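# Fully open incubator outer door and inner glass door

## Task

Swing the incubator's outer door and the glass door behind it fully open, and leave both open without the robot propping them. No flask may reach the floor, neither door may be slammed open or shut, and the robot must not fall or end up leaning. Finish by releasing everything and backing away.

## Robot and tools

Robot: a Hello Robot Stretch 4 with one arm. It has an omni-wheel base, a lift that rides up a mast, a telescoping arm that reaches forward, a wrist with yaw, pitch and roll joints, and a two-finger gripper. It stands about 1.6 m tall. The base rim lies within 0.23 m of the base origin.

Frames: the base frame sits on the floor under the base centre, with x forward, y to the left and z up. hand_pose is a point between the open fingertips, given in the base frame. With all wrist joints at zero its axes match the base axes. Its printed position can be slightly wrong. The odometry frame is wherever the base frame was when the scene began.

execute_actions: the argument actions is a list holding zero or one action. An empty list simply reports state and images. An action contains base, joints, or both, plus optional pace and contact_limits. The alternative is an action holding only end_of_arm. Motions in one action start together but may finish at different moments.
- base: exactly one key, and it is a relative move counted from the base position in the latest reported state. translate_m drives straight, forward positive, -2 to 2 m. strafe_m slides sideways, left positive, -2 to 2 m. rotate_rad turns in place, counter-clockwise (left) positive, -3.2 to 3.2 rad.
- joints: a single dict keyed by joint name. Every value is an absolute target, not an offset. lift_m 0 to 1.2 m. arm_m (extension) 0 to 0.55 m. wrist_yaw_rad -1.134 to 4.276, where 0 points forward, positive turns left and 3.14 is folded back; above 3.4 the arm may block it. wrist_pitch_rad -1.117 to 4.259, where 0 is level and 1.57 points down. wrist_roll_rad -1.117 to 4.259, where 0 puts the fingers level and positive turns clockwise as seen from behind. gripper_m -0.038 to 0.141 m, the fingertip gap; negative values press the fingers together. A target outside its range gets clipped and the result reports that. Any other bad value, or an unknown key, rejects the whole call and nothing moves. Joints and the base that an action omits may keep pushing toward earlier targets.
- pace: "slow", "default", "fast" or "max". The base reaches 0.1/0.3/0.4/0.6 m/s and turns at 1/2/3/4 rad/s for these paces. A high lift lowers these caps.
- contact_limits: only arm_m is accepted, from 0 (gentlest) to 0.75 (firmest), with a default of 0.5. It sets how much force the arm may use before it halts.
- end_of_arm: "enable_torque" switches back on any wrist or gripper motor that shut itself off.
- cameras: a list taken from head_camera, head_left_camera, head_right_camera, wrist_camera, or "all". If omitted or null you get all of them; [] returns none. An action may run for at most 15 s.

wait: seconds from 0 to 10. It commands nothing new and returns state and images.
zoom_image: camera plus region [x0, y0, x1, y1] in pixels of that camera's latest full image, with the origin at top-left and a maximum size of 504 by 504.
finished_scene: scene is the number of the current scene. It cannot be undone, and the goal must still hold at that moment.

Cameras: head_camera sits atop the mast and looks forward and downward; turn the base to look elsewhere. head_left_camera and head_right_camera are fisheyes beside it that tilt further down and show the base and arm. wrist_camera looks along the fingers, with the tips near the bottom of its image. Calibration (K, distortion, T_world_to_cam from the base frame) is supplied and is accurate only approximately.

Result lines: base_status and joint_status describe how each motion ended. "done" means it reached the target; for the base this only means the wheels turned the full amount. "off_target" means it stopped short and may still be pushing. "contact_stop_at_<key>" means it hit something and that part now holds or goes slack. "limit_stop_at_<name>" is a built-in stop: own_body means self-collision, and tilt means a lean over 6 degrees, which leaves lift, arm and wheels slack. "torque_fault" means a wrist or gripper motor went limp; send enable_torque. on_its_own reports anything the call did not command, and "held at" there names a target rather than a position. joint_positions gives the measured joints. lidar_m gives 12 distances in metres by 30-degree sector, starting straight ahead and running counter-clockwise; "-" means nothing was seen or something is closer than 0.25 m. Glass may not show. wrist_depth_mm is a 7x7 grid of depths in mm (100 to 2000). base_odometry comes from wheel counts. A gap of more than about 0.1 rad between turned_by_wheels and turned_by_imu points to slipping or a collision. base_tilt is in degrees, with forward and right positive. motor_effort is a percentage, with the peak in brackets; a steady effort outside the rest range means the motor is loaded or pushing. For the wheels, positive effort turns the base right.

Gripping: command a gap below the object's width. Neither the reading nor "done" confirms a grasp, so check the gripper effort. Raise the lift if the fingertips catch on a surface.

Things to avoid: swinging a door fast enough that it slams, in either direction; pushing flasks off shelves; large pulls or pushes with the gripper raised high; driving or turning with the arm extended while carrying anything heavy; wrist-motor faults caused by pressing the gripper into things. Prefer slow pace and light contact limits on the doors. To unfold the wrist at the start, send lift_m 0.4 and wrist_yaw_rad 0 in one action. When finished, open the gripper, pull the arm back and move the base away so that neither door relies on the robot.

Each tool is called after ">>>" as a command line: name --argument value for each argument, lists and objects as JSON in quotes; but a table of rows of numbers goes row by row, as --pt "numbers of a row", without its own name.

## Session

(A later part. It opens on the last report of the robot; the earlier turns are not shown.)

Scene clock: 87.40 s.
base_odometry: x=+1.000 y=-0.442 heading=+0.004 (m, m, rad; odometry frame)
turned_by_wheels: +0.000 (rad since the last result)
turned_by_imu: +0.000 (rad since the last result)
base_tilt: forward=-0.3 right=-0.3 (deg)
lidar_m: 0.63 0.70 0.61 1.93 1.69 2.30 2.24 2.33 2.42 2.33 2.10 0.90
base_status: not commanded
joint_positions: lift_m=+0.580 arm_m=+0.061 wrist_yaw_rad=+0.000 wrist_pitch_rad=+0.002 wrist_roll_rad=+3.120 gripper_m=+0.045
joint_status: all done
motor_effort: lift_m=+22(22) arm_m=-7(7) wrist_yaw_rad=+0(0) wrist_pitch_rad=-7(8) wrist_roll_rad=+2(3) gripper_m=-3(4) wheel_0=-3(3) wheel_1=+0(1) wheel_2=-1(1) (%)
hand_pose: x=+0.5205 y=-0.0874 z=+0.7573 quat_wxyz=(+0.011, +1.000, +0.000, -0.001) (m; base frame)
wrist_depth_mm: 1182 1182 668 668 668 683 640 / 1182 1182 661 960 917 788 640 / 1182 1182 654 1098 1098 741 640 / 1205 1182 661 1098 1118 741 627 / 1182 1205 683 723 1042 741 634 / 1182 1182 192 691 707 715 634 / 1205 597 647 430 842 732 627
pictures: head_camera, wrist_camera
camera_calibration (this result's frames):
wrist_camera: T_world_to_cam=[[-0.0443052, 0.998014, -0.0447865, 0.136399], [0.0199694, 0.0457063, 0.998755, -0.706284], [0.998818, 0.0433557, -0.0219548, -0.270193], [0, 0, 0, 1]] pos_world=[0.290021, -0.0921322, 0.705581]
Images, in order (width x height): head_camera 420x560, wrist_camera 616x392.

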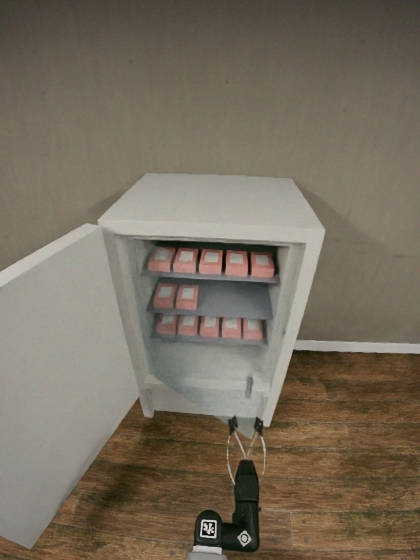

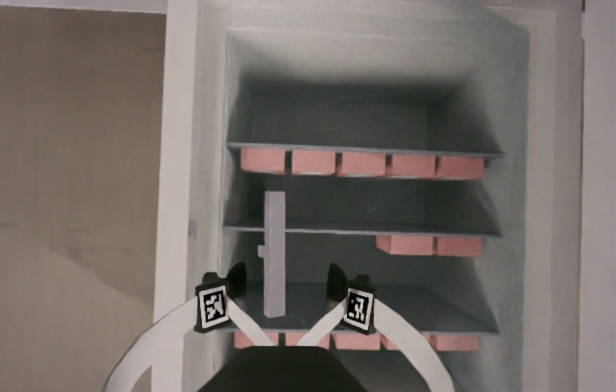

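>>> execute_actions --actions '[{"base": {"strafe_m": -0.3}, "joints": {"wrist_yaw_rad": 0.8, "wrist_roll_rad": 1.571, "gripper_m": 0.0}, "pace": "fast"}]' --cameras '[]'

>>> execute_actions --actions '[{"joints": {"arm_m": 0.26}, "contact_limits": {"arm_m": 0.15}}]' --cameras '["wrist_camera", "head_camera"]'

Scene clock: 89.70 s.
base_odometry: x=+1.001 y=-0.742 heading=+0.004 (m, m, rad; odometry frame)
turned_by_wheels: +0.000 (rad since the last result)
turned_by_imu: +0.001 (rad since the last result)
base_tilt: forward=-0.2 right=-0.4 (deg)
lidar_m: 0.88 0.65 0.90 0.91 2.01 2.34 2.23 2.33 2.10 2.02 2.11 1.54
base_status: done
joint_positions: lift_m=+0.580 arm_m=+0.061 wrist_yaw_rad=+0.800 wrist_pitch_rad=+0.002 wrist_roll_rad=+1.572 gripper_m=+0.000
joint_status: all done
motor_effort: lift_m=+22(22) arm_m=-6(6) wrist_yaw_rad=+1(3) wrist_pitch_rad=-7(8) wrist_roll_rad=+0(4) gripper_m=-5(7) wheel_0=-2(16) wheel_1=+1(15) wheel_2=+1(2) (%)
hand_pose: x=+0.4957 y=+0.1460 z=+0.7573 quat_wxyz=(+0.651, +0.651, +0.276, +0.274) (m; base frame)
wrist_depth_mm: 554 715 946 991 931 691 549 / 591 759 976 1098 1025 683 615 / 661 831 960 1098 1078 715 715 / 1499 831 931 917 931 820 831 / 1756 878 878 904 891 904 917 / - 809 189 204 842 1182 976 / - 750 778 798 768 798 976
pictures: none
No camera images: the call's "cameras" was empty. Leave "cameras" out to get every camera's image.

Scene clock: 91.40 s.
base_odometry: x=+1.001 y=-0.742 heading=+0.004 (m, m, rad; odometry frame)
turned_by_wheels: +0.000 (rad since the last result)
turned_by_imu: +0.000 (rad since the last result)
base_tilt: forward=-0.2 right=-0.4 (deg)
lidar_m: 0.86 0.91 0.90 0.91 1.99 2.32 2.23 2.32 2.11 2.02 2.10 1.54
base_status: not commanded
joint_positions: lift_m=+0.580 arm_m=+0.259 wrist_yaw_rad=+0.800 wrist_pitch_rad=+0.002 wrist_roll_rad=+1.572 gripper_m=+0.000
joint_status: all done
motor_effort: lift_m=+22(22) arm_m=+6(15) wrist_yaw_rad=+0(19) wrist_pitch_rad=-7(8) wrist_roll_rad=+0(0) gripper_m=-6(5) wheel_0=-1(4) wheel_1=+0(1) wheel_2=+1(7) (%)
contact_limits: arm_m 0.15
hand_pose: x=+0.6935 y=+0.1460 z=+0.7574 quat_wxyz=(+0.651, +0.651, +0.276, +0.275) (m; base frame)
wrist_depth_mm: 477 415 640 364 368 368 373 / 530 504 809 866 488 683 496 / 535 569 946 1008 615 691 492 / 535 715 891 904 931 676 521 / 585 768 809 798 831 676 603 / 707 741 190 204 759 759 778 / - 699 715 741 732 741 991
pictures: head_camera, wrist_camera
camera_calibration (this result's frames):
wrist_camera: T_world_to_cam=[[-0.0164574, -0.048636, -0.998681, 0.767064], [-0.704747, 0.709088, -0.0229191, 0.459031], [0.709267, 0.703441, -0.0459459, -0.330462], [0, 0, 0, 1]] pos_world=[0.57051, -0.0557258, 0.761389]
Images, in order (width x height): head_camera 420x560, wrist_camera 616x392.

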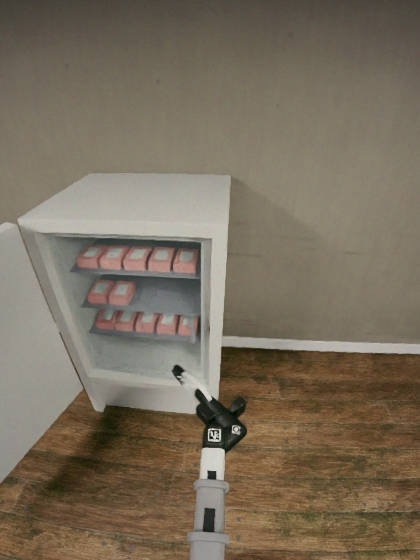

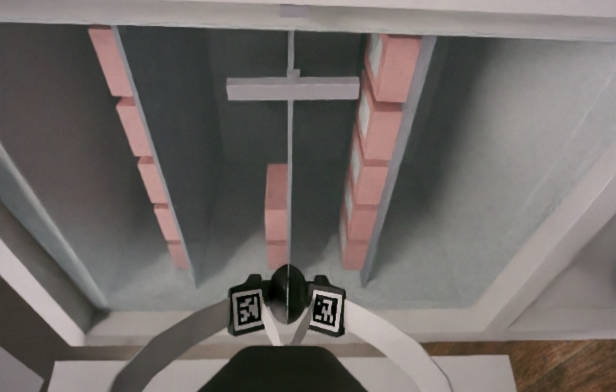

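>>> execute_actions --actions '[{"base": {"strafe_m": 0.2}, "joints": {"wrist_yaw_rad": 0.0, "wrist_roll_rad": 0.0, "gripper_m": 0.07}}]' --cameras '["wrist_camera", "head_camera"]'

Scene clock: 94.03 s.
base_odometry: x=+1.000 y=-0.542 heading=+0.005 (m, m, rad; odometry frame)
turned_by_wheels: +0.000 (rad since the last result)
turned_by_imu: -0.001 (rad since the last result)
base_tilt: forward=-0.3 right=-0.3 (deg)
lidar_m: 0.81 0.79 0.71 0.74 1.81 2.31 2.24 2.33 2.33 2.23 2.11 1.54
base_status: done
joint_positions: lift_m=+0.580 arm_m=+0.259 wrist_yaw_rad=+0.000 wrist_pitch_rad=+0.002 wrist_roll_rad=+0.001 gripper_m=+0.070
joint_status: all done
motor_effort: lift_m=+22(22) arm_m=+6(7) wrist_yaw_rad=-1(2) wrist_pitch_rad=-8(8) wrist_roll_rad=+0(7) gripper_m=-2(8) wheel_0=+1(9) wheel_1=+0(9) wheel_2=+1(0) (%)
hand_pose: x=+0.7184 y=-0.0873 z=+0.7574 quat_wxyz=(+1.000, +0.000, +0.001, +0.000) (m; base frame)
wrist_depth_mm: 654 654 640 574 1025 1042 1060 / 512 508 521 504 1042 1042 1060 / 683 820 778 569 1042 1060 1042 / 683 891 891 462 1025 1060 1060 / 691 891 654 459 1025 1060 1060 / 569 569 198 436 218 1060 1060 / 504 496 512 147 415 1042 1060
pictures: head_camera, wrist_camera
camera_calibration (this result's frames):
wrist_camera: T_world_to_cam=[[-0.043934, -0.998784, 0.0223847, -0.0804719], [0.0155246, -0.0230862, -0.999613, 0.800421], [0.998914, -0.0435695, 0.01652, -0.504576], [0, 0, 0, 1]] pos_world=[0.488066, -0.0838795, 0.810248]
Images, in order (width x height): head_camera 420x560, wrist_camera 616x392.

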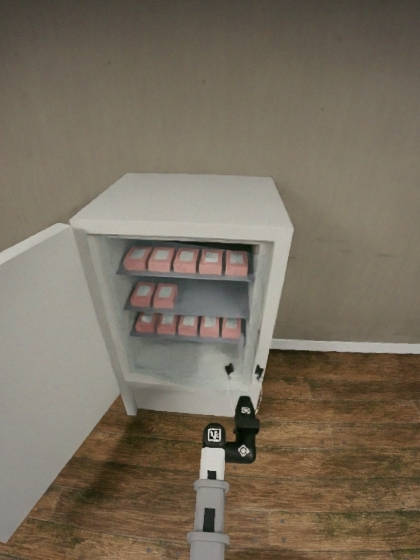

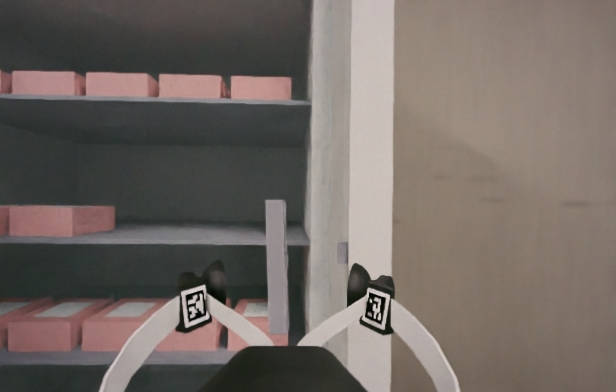

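>>> execute_actions --actions '[{"base": {"strafe_m": 0.011}, "joints": {"arm_m": 0.365, "lift_m": 0.574}, "contact_limits": {"arm_m": 0.15}}]' --cameras '["wrist_camera"]'

Scene clock: 95.67 s.
base_odometry: x=+1.000 y=-0.531 heading=+0.004 (m, m, rad; odometry frame)
turned_by_wheels: +0.000 (rad since the last result)
turned_by_imu: +0.000 (rad since the last result)
base_tilt: forward=-0.4 right=-0.3 (deg)
lidar_m: 0.87 0.79 0.70 1.92 1.78 2.30 2.23 2.32 2.33 2.25 2.12 1.54
base_status: done
joint_positions: lift_m=+0.574 arm_m=+0.364 wrist_yaw_rad=+0.000 wrist_pitch_rad=+0.002 wrist_roll_rad=+0.001 gripper_m=+0.070
joint_status: all done
motor_effort: lift_m=+15(20) arm_m=+6(7) wrist_yaw_rad=+1(2) wrist_pitch_rad=-7(7) wrist_roll_rad=+0(0) gripper_m=-4(4) wheel_0=-1(5) wheel_1=+0(10) wheel_2=+0(0) (%)
contact_limits: arm_m 0.15
hand_pose: x=+0.8232 y=-0.0875 z=+0.7519 quat_wxyz=(+1.000, +0.000, +0.001, +0.000) (m; base frame)
wrist_depth_mm: 585 585 615 500 314 946 946 / 430 430 424 415 312 946 931 / 707 768 798 591 314 931 946 / 668 778 788 455 310 931 960 / 683 778 591 357 314 931 946 / 676 683 196 357 220 946 946 / 402 407 410 148 310 931 946
pictures: wrist_camera
camera_calibration (this result's frames):
wrist_camera: T_world_to_cam=[[-0.0444623, -0.99876, 0.0224175, -0.0754821], [0.0154836, -0.0231259, -0.999613, 0.793323], [0.998891, -0.044098, 0.0164926, -0.609246], [0, 0, 0, 1]] pos_world=[0.592931, -0.0839087, 0.804756]
Images, in order (width x height): wrist_camera 616x392.

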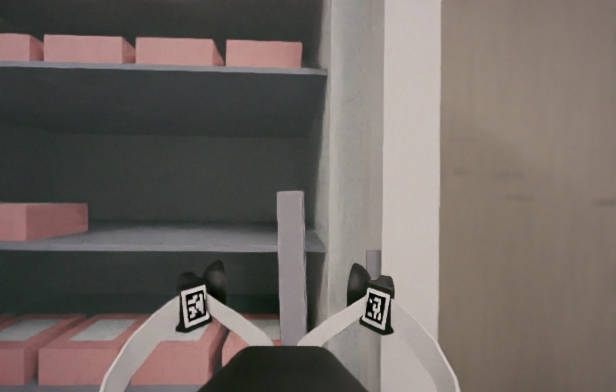

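>>> execute_actions --actions '[{"joints": {"arm_m": 0.384, "gripper_m": -0.02}, "contact_limits": {"arm_m": 0.15}}]' --cameras '["wrist_camera"]'

Scene clock: 97.53 s.
base_odometry: x=+1.000 y=-0.531 heading=+0.004 (m, m, rad; odometry frame)
turned_by_wheels: +0.000 (rad since the last result)
turned_by_imu: +0.000 (rad since the last result)
base_tilt: forward=-0.2 right=-0.2 (deg)
lidar_m: 0.87 0.78 0.71 1.93 1.79 2.30 2.24 2.33 2.35 2.24 2.10 1.54
base_status: not commanded
joint_positions: lift_m=+0.574 arm_m=+0.383 wrist_yaw_rad=-0.002 wrist_pitch_rad=+0.002 wrist_roll_rad=+0.000 gripper_m=-0.019
joint_status: all done
motor_effort: lift_m=+16(16) arm_m=+6(5) wrist_yaw_rad=+7(10) wrist_pitch_rad=-8(8) wrist_roll_rad=+3(1) gripper_m=-18(20) wheel_0=-3(3) wheel_1=+0(1) wheel_2=+0(1) (%)
contact_limits: arm_m 0.15
hand_pose: x=+0.8421 y=-0.0881 z=+0.7519 quat_wxyz=(+1.000, +0.000, +0.001, -0.001) (m; base frame)
wrist_depth_mm: 379 591 580 473 294 917 946 / 433 430 424 399 296 931 946 / 715 759 778 597 294 917 931 / 683 759 778 439 293 904 931 / 439 549 569 338 291 917 917 / 668 676 183 204 290 917 917 / 382 384 399 212 293 917 917
pictures: wrist_camera
camera_calibration (this result's frames):
wrist_camera: T_world_to_cam=[[-0.0465597, -0.998641, 0.023429, -0.0742336], [0.0154327, -0.0241708, -0.999589, 0.79295], [0.998796, -0.046179, 0.0165371, -0.628235], [0, 0, 0, 1]] pos_world=[0.611785, -0.0839778, 0.804752]
Images, in order (width x height): wrist_camera 616x392.

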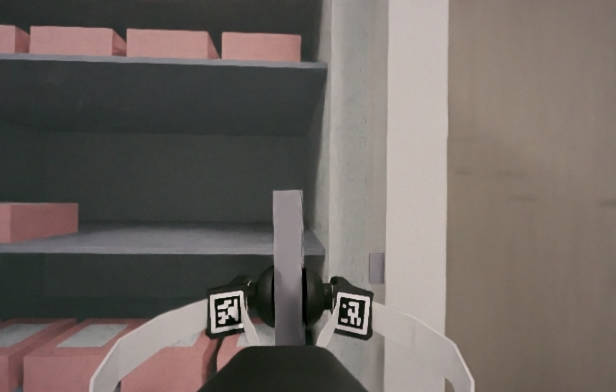

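>>> execute_actions --actions '[{"base": {"strafe_m": 0.027}, "joints": {"arm_m": 0.275}, "pace": "slow"}]' --cameras '[]'

>>> execute_actions --actions '[{"base": {"strafe_m": 0.06}, "joints": {"arm_m": 0.175}, "pace": "slow"}]' --cameras '["wrist_camera"]'

Scene clock: 100.07 s.
base_odometry: x=+1.000 y=-0.504 heading=+0.004 (m, m, rad; odometry frame)
turned_by_wheels: +0.000 (rad since the last result)
turned_by_imu: -0.001 (rad since the last result)
base_tilt: forward=-0.3 right=-0.2 (deg)
lidar_m: 0.87 0.76 0.67 1.92 1.76 2.32 2.23 2.34 2.37 2.27 2.11 0.94
base_status: done
joint_positions: lift_m=+0.574 arm_m=+0.276 wrist_yaw_rad=+0.004 wrist_pitch_rad=+0.003 wrist_roll_rad=+0.000 gripper_m=-0.019
joint_status: all done
motor_effort: lift_m=+16(16) arm_m=-7(10) wrist_yaw_rad=-10(38) wrist_pitch_rad=-9(9) wrist_roll_rad=+3(2) gripper_m=-22(21) wheel_0=+0(15) wheel_1=-1(4) wheel_2=+2(6) (%)
hand_pose: x=+0.7360 y=-0.0864 z=+0.7517 quat_wxyz=(+1.000, +0.000, +0.001, +0.002) (m; base frame)
wrist_depth_mm: 627 661 668 621 402 1042 1060 / 492 492 530 504 402 1025 1042 / 661 854 842 699 394 1025 1060 / 634 866 891 591 402 1025 1060 / 668 866 866 445 402 1042 1025 / 539 549 186 214 399 1025 1042 / 484 462 492 215 399 1042 1042
pictures: none
No camera images: the call's "cameras" was empty. Leave "cameras" out to get every camera's image.

Scene clock: 102.37 s.
base_odometry: x=+1.000 y=-0.444 heading=+0.004 (m, m, rad; odometry frame)
turned_by_wheels: +0.000 (rad since the last result)
turned_by_imu: -0.001 (rad since the last result)
base_tilt: forward=-0.3 right=-0.3 (deg)
lidar_m: 0.87 0.68 0.62 1.94 1.69 2.32 2.23 2.31 2.43 2.34 2.10 0.92
base_status: done
joint_positions: lift_m=+0.574 arm_m=+0.176 wrist_yaw_rad=+0.001 wrist_pitch_rad=+0.003 wrist_roll_rad=+0.000 gripper_m=-0.019
joint_status: all done
motor_effort: lift_m=+16(16) arm_m=-7(11) wrist_yaw_rad=-3(32) wrist_pitch_rad=-11(10) wrist_roll_rad=+5(3) gripper_m=-23(23) wheel_0=-2(8) wheel_1=+0(0) wheel_2=+0(4) (%)
hand_pose: x=+0.6357 y=-0.0872 z=+0.7515 quat_wxyz=(+1.000, +0.000, +0.002, +0.000) (m; base frame)
wrist_depth_mm: 580 668 661 661 559 1138 1160 / 574 809 809 820 549 1138 1138 / 621 831 866 831 544 1138 1160 / 585 820 960 976 544 1138 1138 / 597 878 960 597 554 1138 1118 / 585 580 185 205 496 1138 1098 / 621 788 917 217 544 1118 1160
pictures: wrist_camera
camera_calibration (this result's frames):
wrist_camera: T_world_to_cam=[[-0.0432845, -0.998787, 0.0234786, -0.0850284], [0.0143938, -0.0241217, -0.999605, 0.796506], [0.998959, -0.0429295, 0.0154205, -0.42107], [0, 0, 0, 1]] pos_world=[0.405486, -0.0837885, 0.804682]
Images, in order (width x height): wrist_camera 616x392.

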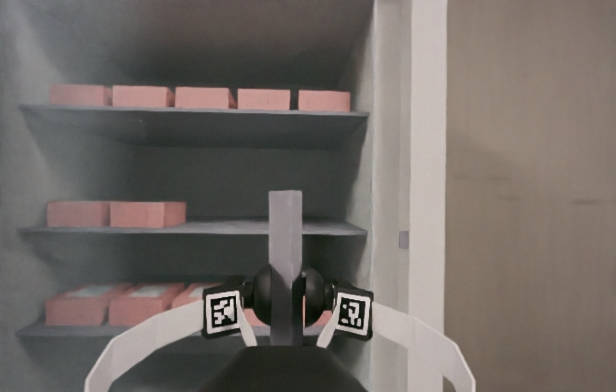

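>>> execute_actions --actions '[{"base": {"strafe_m": 0.085}, "joints": {"arm_m": 0.09}, "pace": "slow"}]' --cameras '["wrist_camera", "head_camera"]'

Scene clock: 105.27 s.
base_odometry: x=+1.000 y=-0.359 heading=+0.004 (m, m, rad; odometry frame)
turned_by_wheels: +0.000 (rad since the last result)
turned_by_imu: -0.002 (rad since the last result)
base_tilt: forward=-0.3 right=-0.3 (deg)
lidar_m: 0.88 0.61 0.53 1.93 1.63 2.26 2.23 2.32 2.53 2.40 2.10 0.90
base_status: done
joint_positions: lift_m=+0.574 arm_m=+0.091 wrist_yaw_rad=-0.006 wrist_pitch_rad=+0.004 wrist_roll_rad=+0.000 gripper_m=-0.019
joint_status: all done
on_its_own: wrist_yaw_rad is at rest, and its effort (+18) is outside its rest range (-13 to +13)
motor_effort: lift_m=+16(16) arm_m=-6(12) wrist_yaw_rad=+18(25) wrist_pitch_rad=-12(12) wrist_roll_rad=+2(3) gripper_m=-22(21) wheel_0=-4(8) wheel_1=+2(5) wheel_2=-4(4) (%)
hand_pose: x=+0.5499 y=-0.0892 z=+0.7514 quat_wxyz=(+1.000, +0.000, +0.002, -0.003) (m; base frame)
wrist_depth_mm: 564 654 668 654 647 1229 1229 / 559 732 904 904 699 1205 1281 / 559 715 842 842 683 1255 1281 / 564 676 1060 1078 691 1229 1255 / 569 788 1060 820 668 1229 1255 / 603 676 188 216 186 1229 1255 / 569 647 904 220 676 1205 1205
pictures: head_camera, wrist_camera
camera_calibration (this result's frames):
wrist_camera: T_world_to_cam=[[-0.0503995, -0.998453, 0.0234989, -0.0868689], [0.0137411, -0.0242198, -0.999612, 0.797895], [0.998635, -0.0500571, 0.0149405, -0.335483], [0, 0, 0, 1]] pos_world=[0.319683, -0.0842029, 0.804639]
Images, in order (width x height): head_camera 420x560, wrist_camera 616x392.

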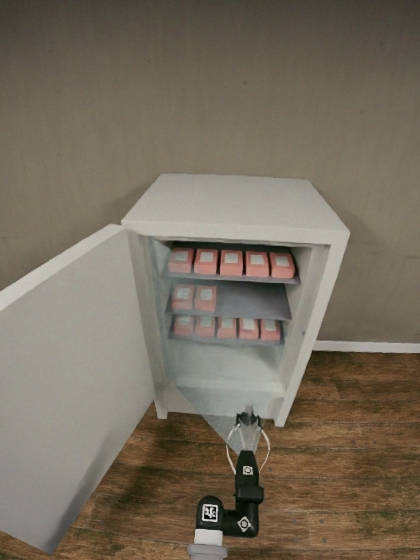

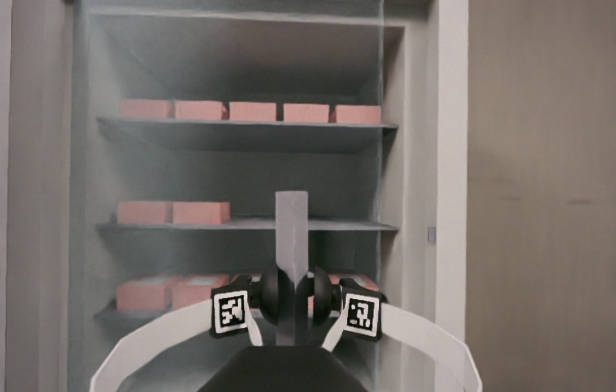

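>>> execute_actions --actions '[{"joints": {"gripper_m": 0.035}}]' --cameras '[]'

>>> execute_actions --actions '[{"base": {"translate_m": -0.05}, "joints": {"arm_m": 0.0}}]' --cameras '["wrist_camera", "head_camera"]'

Scene clock: 106.97 s.
base_odometry: x=+1.000 y=-0.359 heading=+0.004 (m, m, rad; odometry frame)
turned_by_wheels: +0.000 (rad since the last result)
turned_by_imu: +0.000 (rad since the last result)
base_tilt: forward=-0.1 right=-0.3 (deg)
lidar_m: 0.87 0.61 0.53 1.96 1.61 2.23 2.24 2.33 2.52 2.41 2.09 0.92
base_status: not commanded
joint_positions: lift_m=+0.574 arm_m=+0.091 wrist_yaw_rad=-0.006 wrist_pitch_rad=+0.004 wrist_roll_rad=+0.000 gripper_m=+0.035
joint_status: all done
on_its_own: wrist_yaw_rad is at rest, and its effort (+15) is outside its rest range (-13 to +13)
motor_effort: lift_m=+16(16) arm_m=-4(6) wrist_yaw_rad=+15(34) wrist_pitch_rad=-12(12) wrist_roll_rad=+4(3) gripper_m=-7(23) wheel_0=-4(4) wheel_1=+1(2) wheel_2=-4(5) (%)
hand_pose: x=+0.5497 y=-0.0890 z=+0.7514 quat_wxyz=(+1.000, +0.000, +0.002, -0.003) (m; base frame)
wrist_depth_mm: 564 668 668 654 654 1229 1229 / 559 715 904 866 699 1205 1229 / 559 707 842 820 683 1205 1255 / 559 691 1060 1078 691 1205 1229 / 564 788 1042 668 676 1205 1255 / 564 699 192 235 609 1255 1255 / 591 647 904 144 668 1205 1255
pictures: none
No camera images: the call's "cameras" was empty. Leave "cameras" out to get every camera's image.

Scene clock: 108.20 s.
base_odometry: x=+0.950 y=-0.359 heading=+0.003 (m, m, rad; odometry frame)
turned_by_wheels: +0.000 (rad since the last result)
turned_by_imu: +0.000 (rad since the last result)
base_tilt: forward=-0.2 right=-0.4 (deg)
lidar_m: 0.57 0.64 0.57 1.71 1.60 2.25 2.20 2.24 2.51 2.41 2.19 0.97
base_status: done
joint_positions: lift_m=+0.574 arm_m=+0.001 wrist_yaw_rad=+0.000 wrist_pitch_rad=+0.002 wrist_roll_rad=+0.000 gripper_m=+0.035
joint_status: all done
motor_effort: lift_m=+16(16) arm_m=-7(3) wrist_yaw_rad=+0(16) wrist_pitch_rad=-8(12) wrist_roll_rad=+4(3) gripper_m=-4(6) wheel_0=+0(12) wheel_1=+0(3) wheel_2=-1(9) (%)
hand_pose: x=+0.4605 y=-0.0875 z=+0.7518 quat_wxyz=(+1.000, +0.000, +0.001, +0.000) (m; base frame)
wrist_depth_mm: 609 741 741 741 732 1397 1366 / 603 759 976 960 778 1336 1366 / 609 768 1008 991 788 1336 1336 / 603 778 1182 1229 778 1366 1366 / 609 778 1182 1205 778 1366 1366 / 609 741 192 343 732 1366 1397 / 609 699 917 539 759 1397 1366
pictures: head_camera, wrist_camera
camera_calibration (this result's frames):
wrist_camera: T_world_to_cam=[[-0.0443171, -0.998743, 0.0234034, -0.0923729], [0.0152402, -0.0240995, -0.999593, 0.798861], [0.998901, -0.0439424, 0.0162891, -0.246798], [0, 0, 0, 1]] pos_world=[0.230258, -0.0838495, 0.804718]
Images, in order (width x height): head_camera 420x560, wrist_camera 616x392.

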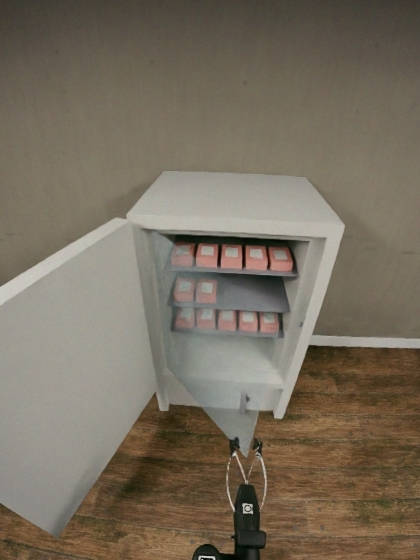

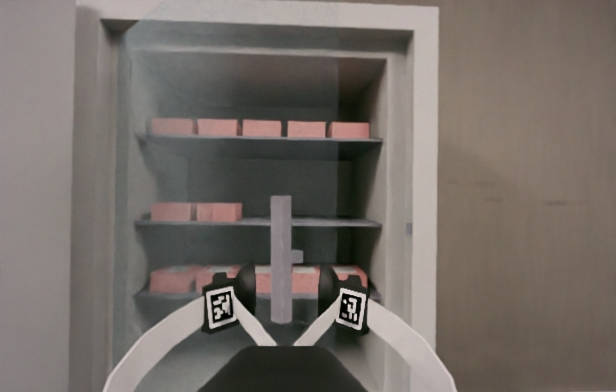

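>>> execute_actions --actions '[{"base": {"strafe_m": -0.39}, "joints": {"wrist_yaw_rad": 0.9, "wrist_roll_rad": 1.571, "gripper_m": 0.0}, "pace": "fast"}]' --cameras '["head_camera"]'

Scene clock: 110.60 s.
base_odometry: x=+0.951 y=-0.749 heading=+0.004 (m, m, rad; odometry frame)
turned_by_wheels: +0.000 (rad since the last result)
turned_by_imu: +0.001 (rad since the last result)
base_tilt: forward=-0.3 right=-0.4 (deg)
lidar_m: 0.92 0.66 0.91 0.95 2.00 2.28 2.19 2.29 2.09 2.03 2.11 1.59
base_status: done
joint_positions: lift_m=+0.574 arm_m=+0.001 wrist_yaw_rad=+0.900 wrist_pitch_rad=+0.002 wrist_roll_rad=+1.571 gripper_m=+0.000
joint_status: all done
motor_effort: lift_m=+16(16) arm_m=-6(7) wrist_yaw_rad=+0(6) wrist_pitch_rad=-8(8) wrist_roll_rad=+2(9) gripper_m=-5(4) wheel_0=+1(17) wheel_1=+1(12) wheel_2=+0(1) (%)
hand_pose: x=+0.4198 y=+0.1716 z=+0.7518 quat_wxyz=(+0.637, +0.636, +0.308, +0.307) (m; base frame)
wrist_depth_mm: 661 831 960 1098 1008 715 699 / 1336 842 1060 1098 1118 778 778 / 1661 904 976 991 1008 878 904 / 1921 960 946 960 960 1025 976 / - 878 891 904 904 1205 991 / - 842 189 204 866 1160 991 / - 778 798 798 820 842 976
pictures: head_camera
Images, in order (width x height): head_camera 420x560.

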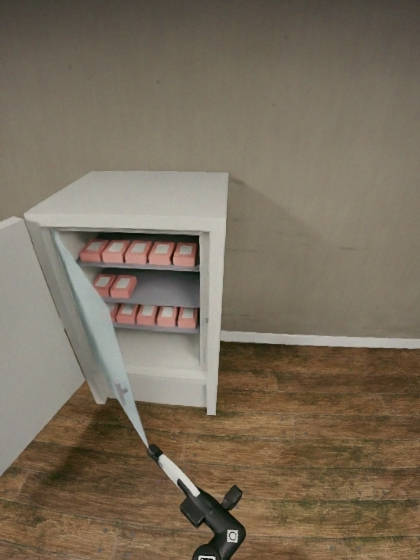

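>>> execute_actions --actions '[{"joints": {"arm_m": 0.26}, "contact_limits": {"arm_m": 0.15}, "pace": "fast"}]' --cameras '["head_camera"]'

Scene clock: 112.33 s.
base_odometry: x=+0.951 y=-0.749 heading=+0.004 (m, m, rad; odometry frame)
turned_by_wheels: +0.000 (rad since the last result)
turned_by_imu: +0.000 (rad since the last result)
base_tilt: forward=-0.3 right=-0.3 (deg)
lidar_m: 0.93 0.63 0.92 0.93 2.01 2.28 2.20 2.26 2.11 2.02 2.10 1.60
base_status: not commanded
joint_positions: lift_m=+0.574 arm_m=+0.259 wrist_yaw_rad=+0.900 wrist_pitch_rad=+0.002 wrist_roll_rad=+1.571 gripper_m=+0.000
joint_status: all done
motor_effort: lift_m=+16(16) arm_m=+6(9) wrist_yaw_rad=+1(1) wrist_pitch_rad=-8(8) wrist_roll_rad=+4(3) gripper_m=-6(7) wheel_0=+0(0) wheel_1=+1(1) wheel_2=+0(0) (%)
contact_limits: arm_m 0.15
hand_pose: x=+0.6776 y=+0.1716 z=+0.7518 quat_wxyz=(+0.637, +0.636, +0.308, +0.307) (m; base frame)
wrist_depth_mm: 535 521 842 878 508 683 484 / 539 574 931 1008 597 676 496 / 569 732 931 931 878 676 544 / 609 809 854 831 878 699 661 / 1808 768 809 809 809 809 809 / - 741 189 204 778 798 991 / - 699 723 723 715 741 976
pictures: head_camera
Images, in order (width x height): head_camera 420x560.

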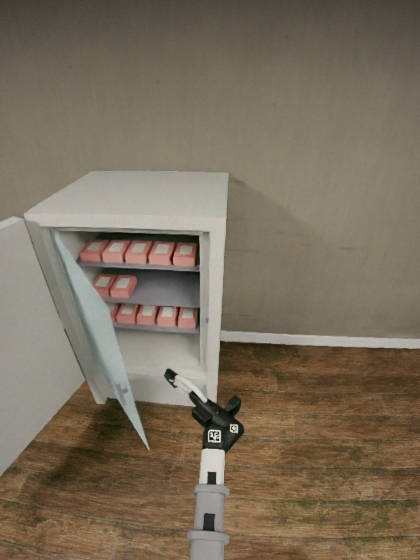

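>>> execute_actions --actions '[{"base": {"strafe_m": 0.13}}]' --cameras '[]'

>>> execute_actions --actions '[{"base": {"strafe_m": 0.3}, "pace": "slow"}]' --cameras '["head_camera", "head_left_camera"]'

Scene clock: 114.17 s.
base_odometry: x=+0.950 y=-0.619 heading=+0.004 (m, m, rad; odometry frame)
turned_by_wheels: +0.000 (rad since the last result)
turned_by_imu: -0.001 (rad since the last result)
base_tilt: forward=-0.2 right=-0.3 (deg)
lidar_m: 0.90 0.90 0.79 1.86 1.88 2.27 2.18 2.26 2.23 2.16 2.19 1.58
base_status: done
joint_positions: lift_m=+0.574 arm_m=+0.259 wrist_yaw_rad=+0.900 wrist_pitch_rad=+0.002 wrist_roll_rad=+1.571 gripper_m=+0.000
joint_status: not commanded
motor_effort: lift_m=+16(16) arm_m=+6(6) wrist_yaw_rad=+0(0) wrist_pitch_rad=-7(7) wrist_roll_rad=+3(2) gripper_m=-6(5) wheel_0=+0(6) wheel_1=+0(6) wheel_2=+0(1) (%)
hand_pose: x=+0.6776 y=+0.1716 z=+0.7518 quat_wxyz=(+0.637, +0.636, +0.308, +0.307) (m; base frame)
wrist_depth_mm: 535 517 831 878 512 683 492 / 544 676 878 931 609 676 496 / 564 732 778 768 768 683 535 / 615 699 707 723 715 707 661 / 1708 699 699 707 707 723 750 / 640 634 189 204 661 676 960 / 609 597 609 634 609 627 931
pictures: none
No camera images: the call's "cameras" was empty. Leave "cameras" out to get every camera's image.

Scene clock: 118.30 s.
base_odometry: x=+0.949 y=-0.320 heading=+0.003 (m, m, rad; odometry frame)
turned_by_wheels: +0.000 (rad since the last result)
turned_by_imu: -0.001 (rad since the last result)
base_tilt: forward=-0.3 right=-0.4 (deg)
lidar_m: 0.93 0.51 0.52 1.69 1.57 2.15 2.19 2.25 2.54 2.45 2.19 0.97
base_status: done
joint_positions: lift_m=+0.574 arm_m=+0.259 wrist_yaw_rad=+0.900 wrist_pitch_rad=+0.002 wrist_roll_rad=+1.571 gripper_m=+0.000
joint_status: not commanded
motor_effort: lift_m=+16(16) arm_m=+6(6) wrist_yaw_rad=+1(11) wrist_pitch_rad=-7(7) wrist_roll_rad=+3(5) gripper_m=-6(6) wheel_0=-3(11) wheel_1=+2(4) wheel_2=+0(1) (%)
hand_pose: x=+0.6776 y=+0.1716 z=+0.7518 quat_wxyz=(+0.637, +0.636, +0.308, +0.307) (m; base frame)
wrist_depth_mm: 477 473 496 504 504 535 480 / 452 462 469 477 473 477 488 / 452 462 466 466 469 473 480 / 407 410 418 421 430 436 442 / 387 392 392 399 404 413 415 / 368 373 189 205 382 389 392 / 349 347 357 364 355 370 375
pictures: head_camera, head_left_camera
Images, in order (width x height): head_camera 420x560, head_left_camera 420x672.

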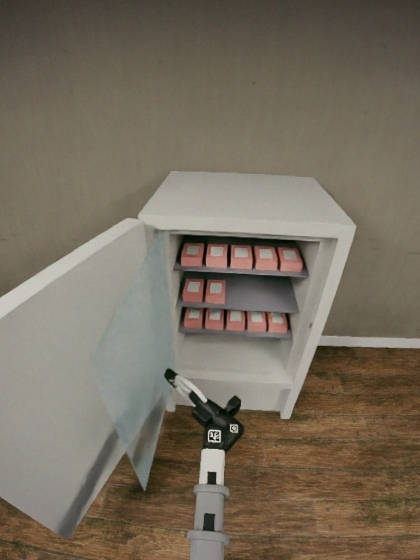

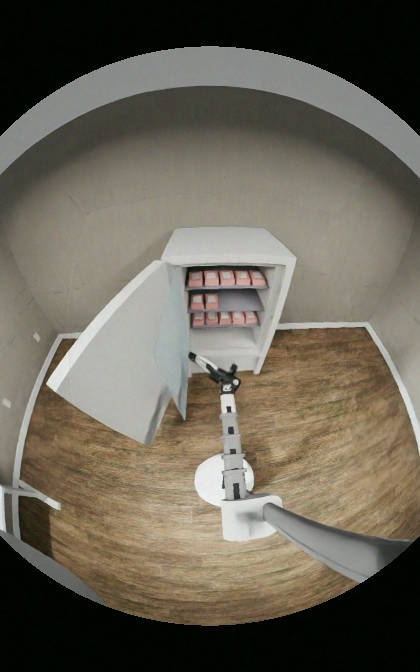

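>>> execute_actions --actions '[{"base": {"strafe_m": 0.06}, "pace": "slow"}]' --cameras '["head_camera"]'

Scene clock: 120.23 s.
base_odometry: x=+0.949 y=-0.260 heading=+0.003 (m, m, rad; odometry frame)
turned_by_wheels: +0.000 (rad since the last result)
turned_by_imu: +0.000 (rad since the last result)
base_tilt: forward=-0.3 right=-0.4 (deg)
lidar_m: 0.84 0.51 0.47 1.69 1.51 2.02 2.19 2.27 2.62 2.52 2.18 0.97
base_status: done
joint_positions: lift_m=+0.574 arm_m=+0.259 wrist_yaw_rad=+0.900 wrist_pitch_rad=+0.002 wrist_roll_rad=+1.571 gripper_m=+0.000
joint_status: not commanded
motor_effort: lift_m=+16(16) arm_m=+6(6) wrist_yaw_rad=+0(0) wrist_pitch_rad=-7(7) wrist_roll_rad=+3(3) gripper_m=-6(7) wheel_0=-3(9) wheel_1=+2(11) wheel_2=+0(2) (%)
hand_pose: x=+0.6776 y=+0.1716 z=+0.7518 quat_wxyz=(+0.637, +0.636, +0.308, +0.307) (m; base frame)
wrist_depth_mm: 410 418 424 430 430 445 445 / 407 415 410 421 433 439 449 / 368 375 382 387 389 397 399 / 351 355 357 359 368 373 375 / 332 336 338 343 347 351 357 / 314 319 188 204 329 332 338 / 298 298 303 312 306 317 320
pictures: head_camera
Images, in order (width x height): head_camera 420x560.

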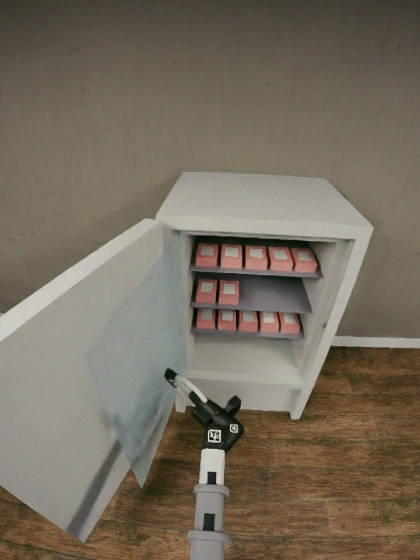

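>>> execute_actions --actions '[{"base": {"strafe_m": 0.035}, "pace": "slow"}]' --cameras '["head_camera"]'

Scene clock: 121.73 s.
base_odometry: x=+0.949 y=-0.225 heading=+0.003 (m, m, rad; odometry frame)
turned_by_wheels: +0.000 (rad since the last result)
turned_by_imu: +0.000 (rad since the last result)
base_tilt: forward=-0.2 right=-0.4 (deg)
lidar_m: 0.79 0.48 0.44 1.69 1.46 2.00 2.17 2.27 2.66 2.55 2.20 0.98
base_status: done
joint_positions: lift_m=+0.574 arm_m=+0.259 wrist_yaw_rad=+0.898 wrist_pitch_rad=+0.002 wrist_roll_rad=+1.571 gripper_m=+0.000
joint_status: not commanded
motor_effort: lift_m=+16(16) arm_m=+6(6) wrist_yaw_rad=+4(6) wrist_pitch_rad=-8(7) wrist_roll_rad=+3(4) gripper_m=-5(7) wheel_0=-4(6) wheel_1=+2(4) wheel_2=+0(0) (%)
hand_pose: x=+0.6779 y=+0.1712 z=+0.7518 quat_wxyz=(+0.637, +0.637, +0.308, +0.306) (m; base frame)
wrist_depth_mm: 387 392 394 399 410 410 418 / 357 359 366 373 382 384 410 / 336 340 343 347 355 362 364 / 315 322 324 330 334 338 342 / 298 304 306 309 314 319 324 / 285 289 187 203 298 303 307 / 268 270 276 283 278 286 289
pictures: head_camera
Images, in order (width x height): head_camera 420x560.

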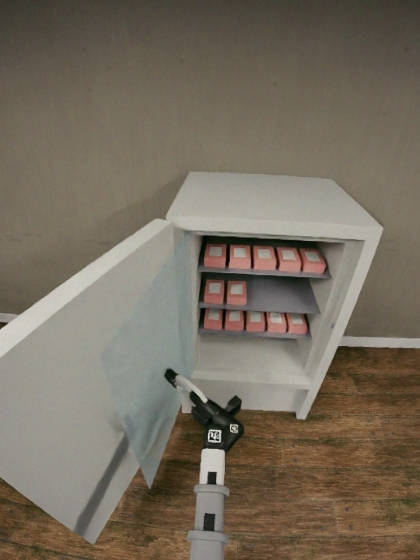

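>>> execute_actions --actions '[{"base": {"strafe_m": 0.012}, "pace": "slow"}]' --cameras '[]'

Scene clock: 122.80 s.
base_odometry: x=+0.949 y=-0.213 heading=+0.001 (m, m, rad; odometry frame)
turned_by_wheels: -0.002 (rad since the last result)
turned_by_imu: -0.002 (rad since the last result)
base_tilt: forward=-0.3 right=-0.4 (deg)
lidar_m: 0.77 0.48 0.44 1.72 1.44 1.97 2.18 2.28 2.66 2.55 2.21 0.97
base_status: done
joint_positions: lift_m=+0.574 arm_m=+0.259 wrist_yaw_rad=+0.891 wrist_pitch_rad=+0.002 wrist_roll_rad=+1.571 gripper_m=+0.000
joint_status: not commanded
on_its_own: wrist_yaw_rad is at rest, and its effort (+26) is outside its rest range (-13 to +13)
motor_effort: lift_m=+16(16) arm_m=+6(6) wrist_yaw_rad=+26(26) wrist_pitch_rad=-7(7) wrist_roll_rad=+2(3) gripper_m=-4(6) wheel_0=-14(15) wheel_1=+0(11) wheel_2=-11(10) (%)
hand_pose: x=+0.6792 y=+0.1693 z=+0.7518 quat_wxyz=(+0.639, +0.638, +0.305, +0.304) (m; base frame)
wrist_depth_mm: 387 392 397 404 410 410 421 / 357 362 368 373 379 407 413 / 336 338 342 349 353 357 364 / 314 319 322 327 332 338 343 / 296 301 304 307 312 315 322 / 279 285 185 202 294 298 301 / 266 264 272 214 274 282 286
pictures: none
No camera images: the call's "cameras" was empty. Leave "cameras" out to get every camera's image.

>>> execute_actions --actions '[{"base": {"strafe_m": -0.03}}]' --cameras '[]'

>>> execute_actions --actions '[{"base": {"translate_m": -0.09}, "joints": {"arm_m": 0.0}, "pace": "fast"}]' --cameras '["head_camera", "head_left_camera", "wrist_camera"]'

Scene clock: 124.13 s.
base_odometry: x=+0.949 y=-0.243 heading=+0.001 (m, m, rad; odometry frame)
turned_by_wheels: +0.000 (rad since the last result)
turned_by_imu: +0.000 (rad since the last result)
base_tilt: forward=-0.3 right=-0.3 (deg)
lidar_m: 0.82 0.50 0.46 1.71 1.50 2.05 2.19 2.26 2.63 2.53 2.19 0.96
base_status: done
joint_positions: lift_m=+0.574 arm_m=+0.259 wrist_yaw_rad=+0.900 wrist_pitch_rad=+0.002 wrist_roll_rad=+1.571 gripper_m=+0.000
joint_status: not commanded
motor_effort: lift_m=+16(16) arm_m=+6(6) wrist_yaw_rad=+0(26) wrist_pitch_rad=-7(7) wrist_roll_rad=+4(4) gripper_m=-6(8) wheel_0=-1(13) wheel_1=+2(9) wheel_2=+0(10) (%)
hand_pose: x=+0.6776 y=+0.1716 z=+0.7518 quat_wxyz=(+0.637, +0.636, +0.308, +0.307) (m; base frame)
wrist_depth_mm: 399 407 413 418 421 424 436 / 399 404 402 407 410 427 424 / 353 362 364 368 375 377 387 / 336 338 342 349 351 355 364 / 314 320 324 329 332 338 340 / 300 304 190 204 315 317 324 / 286 285 291 298 294 304 307
pictures: none
No camera images: the call's "cameras" was empty. Leave "cameras" out to get every camera's image.

Scene clock: 125.73 s.
base_odometry: x=+0.859 y=-0.243 heading=+0.001 (m, m, rad; odometry frame)
turned_by_wheels: +0.000 (rad since the last result)
turned_by_imu: +0.000 (rad since the last result)
base_tilt: forward=-0.3 right=-0.3 (deg)
lidar_m: 0.88 0.54 0.51 1.45 1.49 2.03 2.09 2.17 2.64 2.53 2.31 1.06
base_status: done
joint_positions: lift_m=+0.574 arm_m=+0.001 wrist_yaw_rad=+0.900 wrist_pitch_rad=+0.002 wrist_roll_rad=+1.571 gripper_m=+0.000
joint_status: all done
motor_effort: lift_m=+16(16) arm_m=-6(10) wrist_yaw_rad=+0(1) wrist_pitch_rad=-8(8) wrist_roll_rad=+3(3) gripper_m=-6(5) wheel_0=+1(8) wheel_1=+0(3) wheel_2=-1(11) (%)
hand_pose: x=+0.4198 y=+0.1717 z=+0.7518 quat_wxyz=(+0.637, +0.636, +0.308, +0.307) (m; base frame)
wrist_depth_mm: 539 549 554 569 574 585 750 / 508 512 521 525 535 544 559 / 477 484 484 496 508 508 521 / 449 455 459 459 473 480 492 / 427 430 439 445 449 452 455 / 404 413 189 204 427 430 436 / 384 382 389 402 394 407 413
pictures: head_camera, head_left_camera, wrist_camera
camera_calibration (this result's frames):
wrist_camera: T_world_to_cam=[[-0.0109839, -0.050828, -0.998647, 0.756241], [-0.772103, 0.63505, -0.0238299, 0.289549], [0.635402, 0.770797, -0.0462197, -0.135016], [0, 0, 0, 1]] pos_world=[0.317657, -0.04137, 0.755877]
Images, in order (width x height): head_camera 420x560, head_left_camera 420x672, wrist_camera 616x392.

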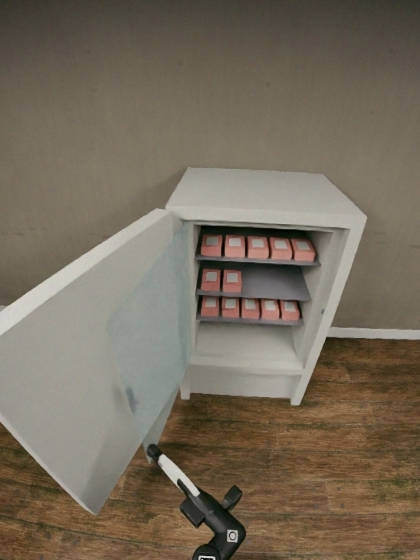

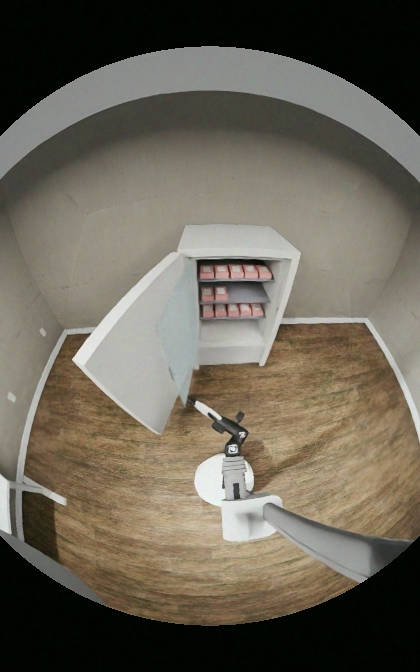

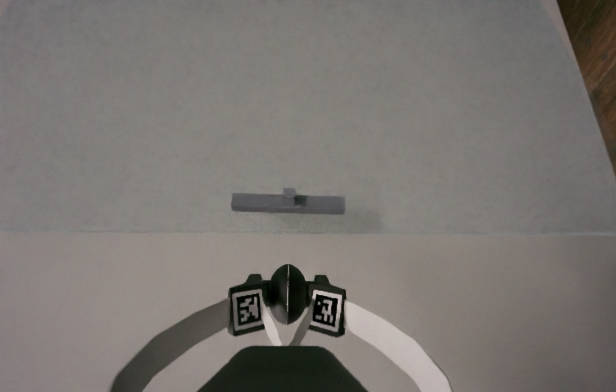

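>>> execute_actions --actions '[{"base": {"strafe_m": 0.2}, "pace": "slow"}]' --cameras '["head_camera"]'

Scene clock: 129.23 s.
base_odometry: x=+0.859 y=-0.043 heading=+0.001 (m, m, rad; odometry frame)
turned_by_wheels: +0.000 (rad since the last result)
turned_by_imu: -0.001 (rad since the last result)
base_tilt: forward=-0.3 right=-0.4 (deg)
lidar_m: 0.53 0.38 2.06 1.38 1.28 1.68 2.08 2.17 2.85 2.71 2.33 1.06
base_status: done
joint_positions: lift_m=+0.574 arm_m=+0.001 wrist_yaw_rad=+0.900 wrist_pitch_rad=+0.002 wrist_roll_rad=+1.571 gripper_m=+0.000
joint_status: not commanded
motor_effort: lift_m=+16(16) arm_m=-6(7) wrist_yaw_rad=-1(0) wrist_pitch_rad=-8(7) wrist_roll_rad=+2(3) gripper_m=-7(5) wheel_0=-2(4) wheel_1=+1(7) wheel_2=+0(0) (%)
hand_pose: x=+0.4198 y=+0.1717 z=+0.7518 quat_wxyz=(+0.637, +0.636, +0.308, +0.307) (m; base frame)
wrist_depth_mm: 307 312 309 238 322 334 338 / 289 291 296 300 304 309 314 / 271 274 278 281 285 290 296 / 255 259 260 265 270 272 276 / 242 245 249 252 254 258 260 / 229 232 189 204 240 244 246 / 220 218 224 229 224 230 234
pictures: head_camera
Images, in order (width x height): head_camera 420x560.

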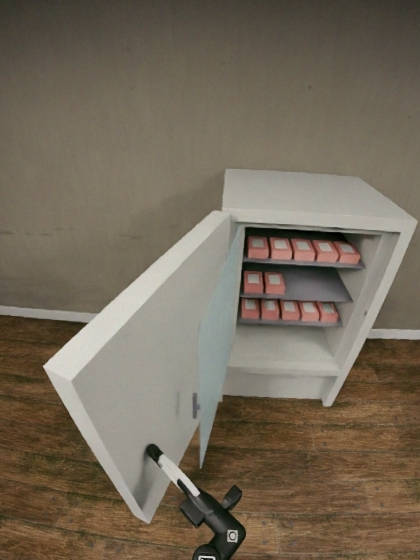

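>>> execute_actions --actions '[{"base": {"strafe_m": 0.03}, "pace": "slow"}]' --cameras '[]'

Scene clock: 130.63 s.
base_odometry: x=+0.859 y=-0.014 heading=+0.000 (m, m, rad; odometry frame)
turned_by_wheels: -0.002 (rad since the last result)
turned_by_imu: -0.004 (rad since the last result)
base_tilt: forward=-0.3 right=-0.4 (deg)
lidar_m: 0.49 0.38 2.04 1.41 1.22 1.69 2.08 2.17 2.87 2.76 2.33 1.06
base_status: done
joint_positions: lift_m=+0.574 arm_m=+0.000 wrist_yaw_rad=+0.887 wrist_pitch_rad=+0.002 wrist_roll_rad=+1.571 gripper_m=+0.000
joint_status: not commanded
on_its_own: wrist_yaw_rad is at rest, and its effort (+36) is outside its rest range (-13 to +13)
motor_effort: lift_m=+16(16) arm_m=-3(6) wrist_yaw_rad=+36(40) wrist_pitch_rad=-6(8) wrist_roll_rad=+3(1) gripper_m=-2(6) wheel_0=-11(14) wheel_1=+3(5) wheel_2=-11(10) (%)
hand_pose: x=+0.4213 y=+0.1685 z=+0.7519 quat_wxyz=(+0.639, +0.638, +0.304, +0.303) (m; base frame)
wrist_depth_mm: 298 304 309 310 317 325 330 / 279 285 287 293 297 303 306 / 264 267 272 274 279 283 289 / 247 250 254 258 262 265 270 / 234 237 241 243 247 250 253 / 223 226 186 200 233 239 238 / 212 211 216 183 217 224 226
pictures: none
No camera images: the call's "cameras" was empty. Leave "cameras" out to get every camera's image.

>>> execute_actions --actions '[{"base": {"translate_m": -0.4}}]' --cameras '["head_camera"]'

Scene clock: 133.63 s.
base_odometry: x=+0.458 y=-0.014 heading=-0.001 (m, m, rad; odometry frame)
turned_by_wheels: +0.000 (rad since the last result)
turned_by_imu: +0.001 (rad since the last result)
base_tilt: forward=-0.3 right=-0.5 (deg)
lidar_m: 0.75 0.75 2.03 1.17 1.22 1.67 1.67 1.76 2.38 2.76 2.88 1.47
base_status: done
joint_positions: lift_m=+0.574 arm_m=+0.000 wrist_yaw_rad=+0.900 wrist_pitch_rad=+0.002 wrist_roll_rad=+1.571 gripper_m=+0.000
joint_status: not commanded
motor_effort: lift_m=+16(16) arm_m=-3(2) wrist_yaw_rad=+0(46) wrist_pitch_rad=-6(7) wrist_roll_rad=+2(3) gripper_m=-6(5) wheel_0=-1(16) wheel_1=-1(10) wheel_2=-2(8) (%)
hand_pose: x=+0.4192 y=+0.1716 z=+0.7519 quat_wxyz=(+0.637, +0.636, +0.308, +0.307) (m; base frame)
wrist_depth_mm: 452 455 462 473 480 488 492 / 473 477 480 484 484 480 480 / - - - - - 1430 1008 / - - - - - 1366 1008 / - - - - - 1397 991 / - - 189 204 - 1397 991 / 1863 1756 1983 1863 1921 1397 991
pictures: head_camera
Images, in order (width x height): head_camera 420x560.

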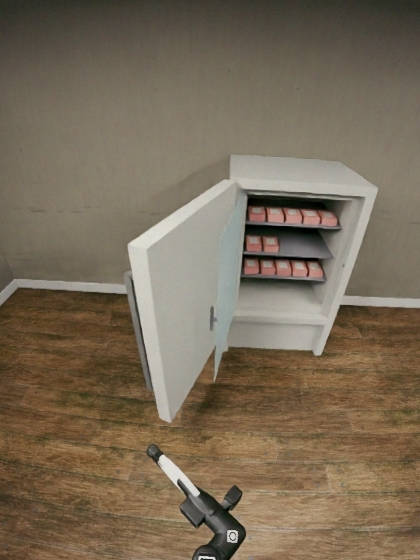

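>>> finished_scene --scene 1

The scene is finished: the task was done.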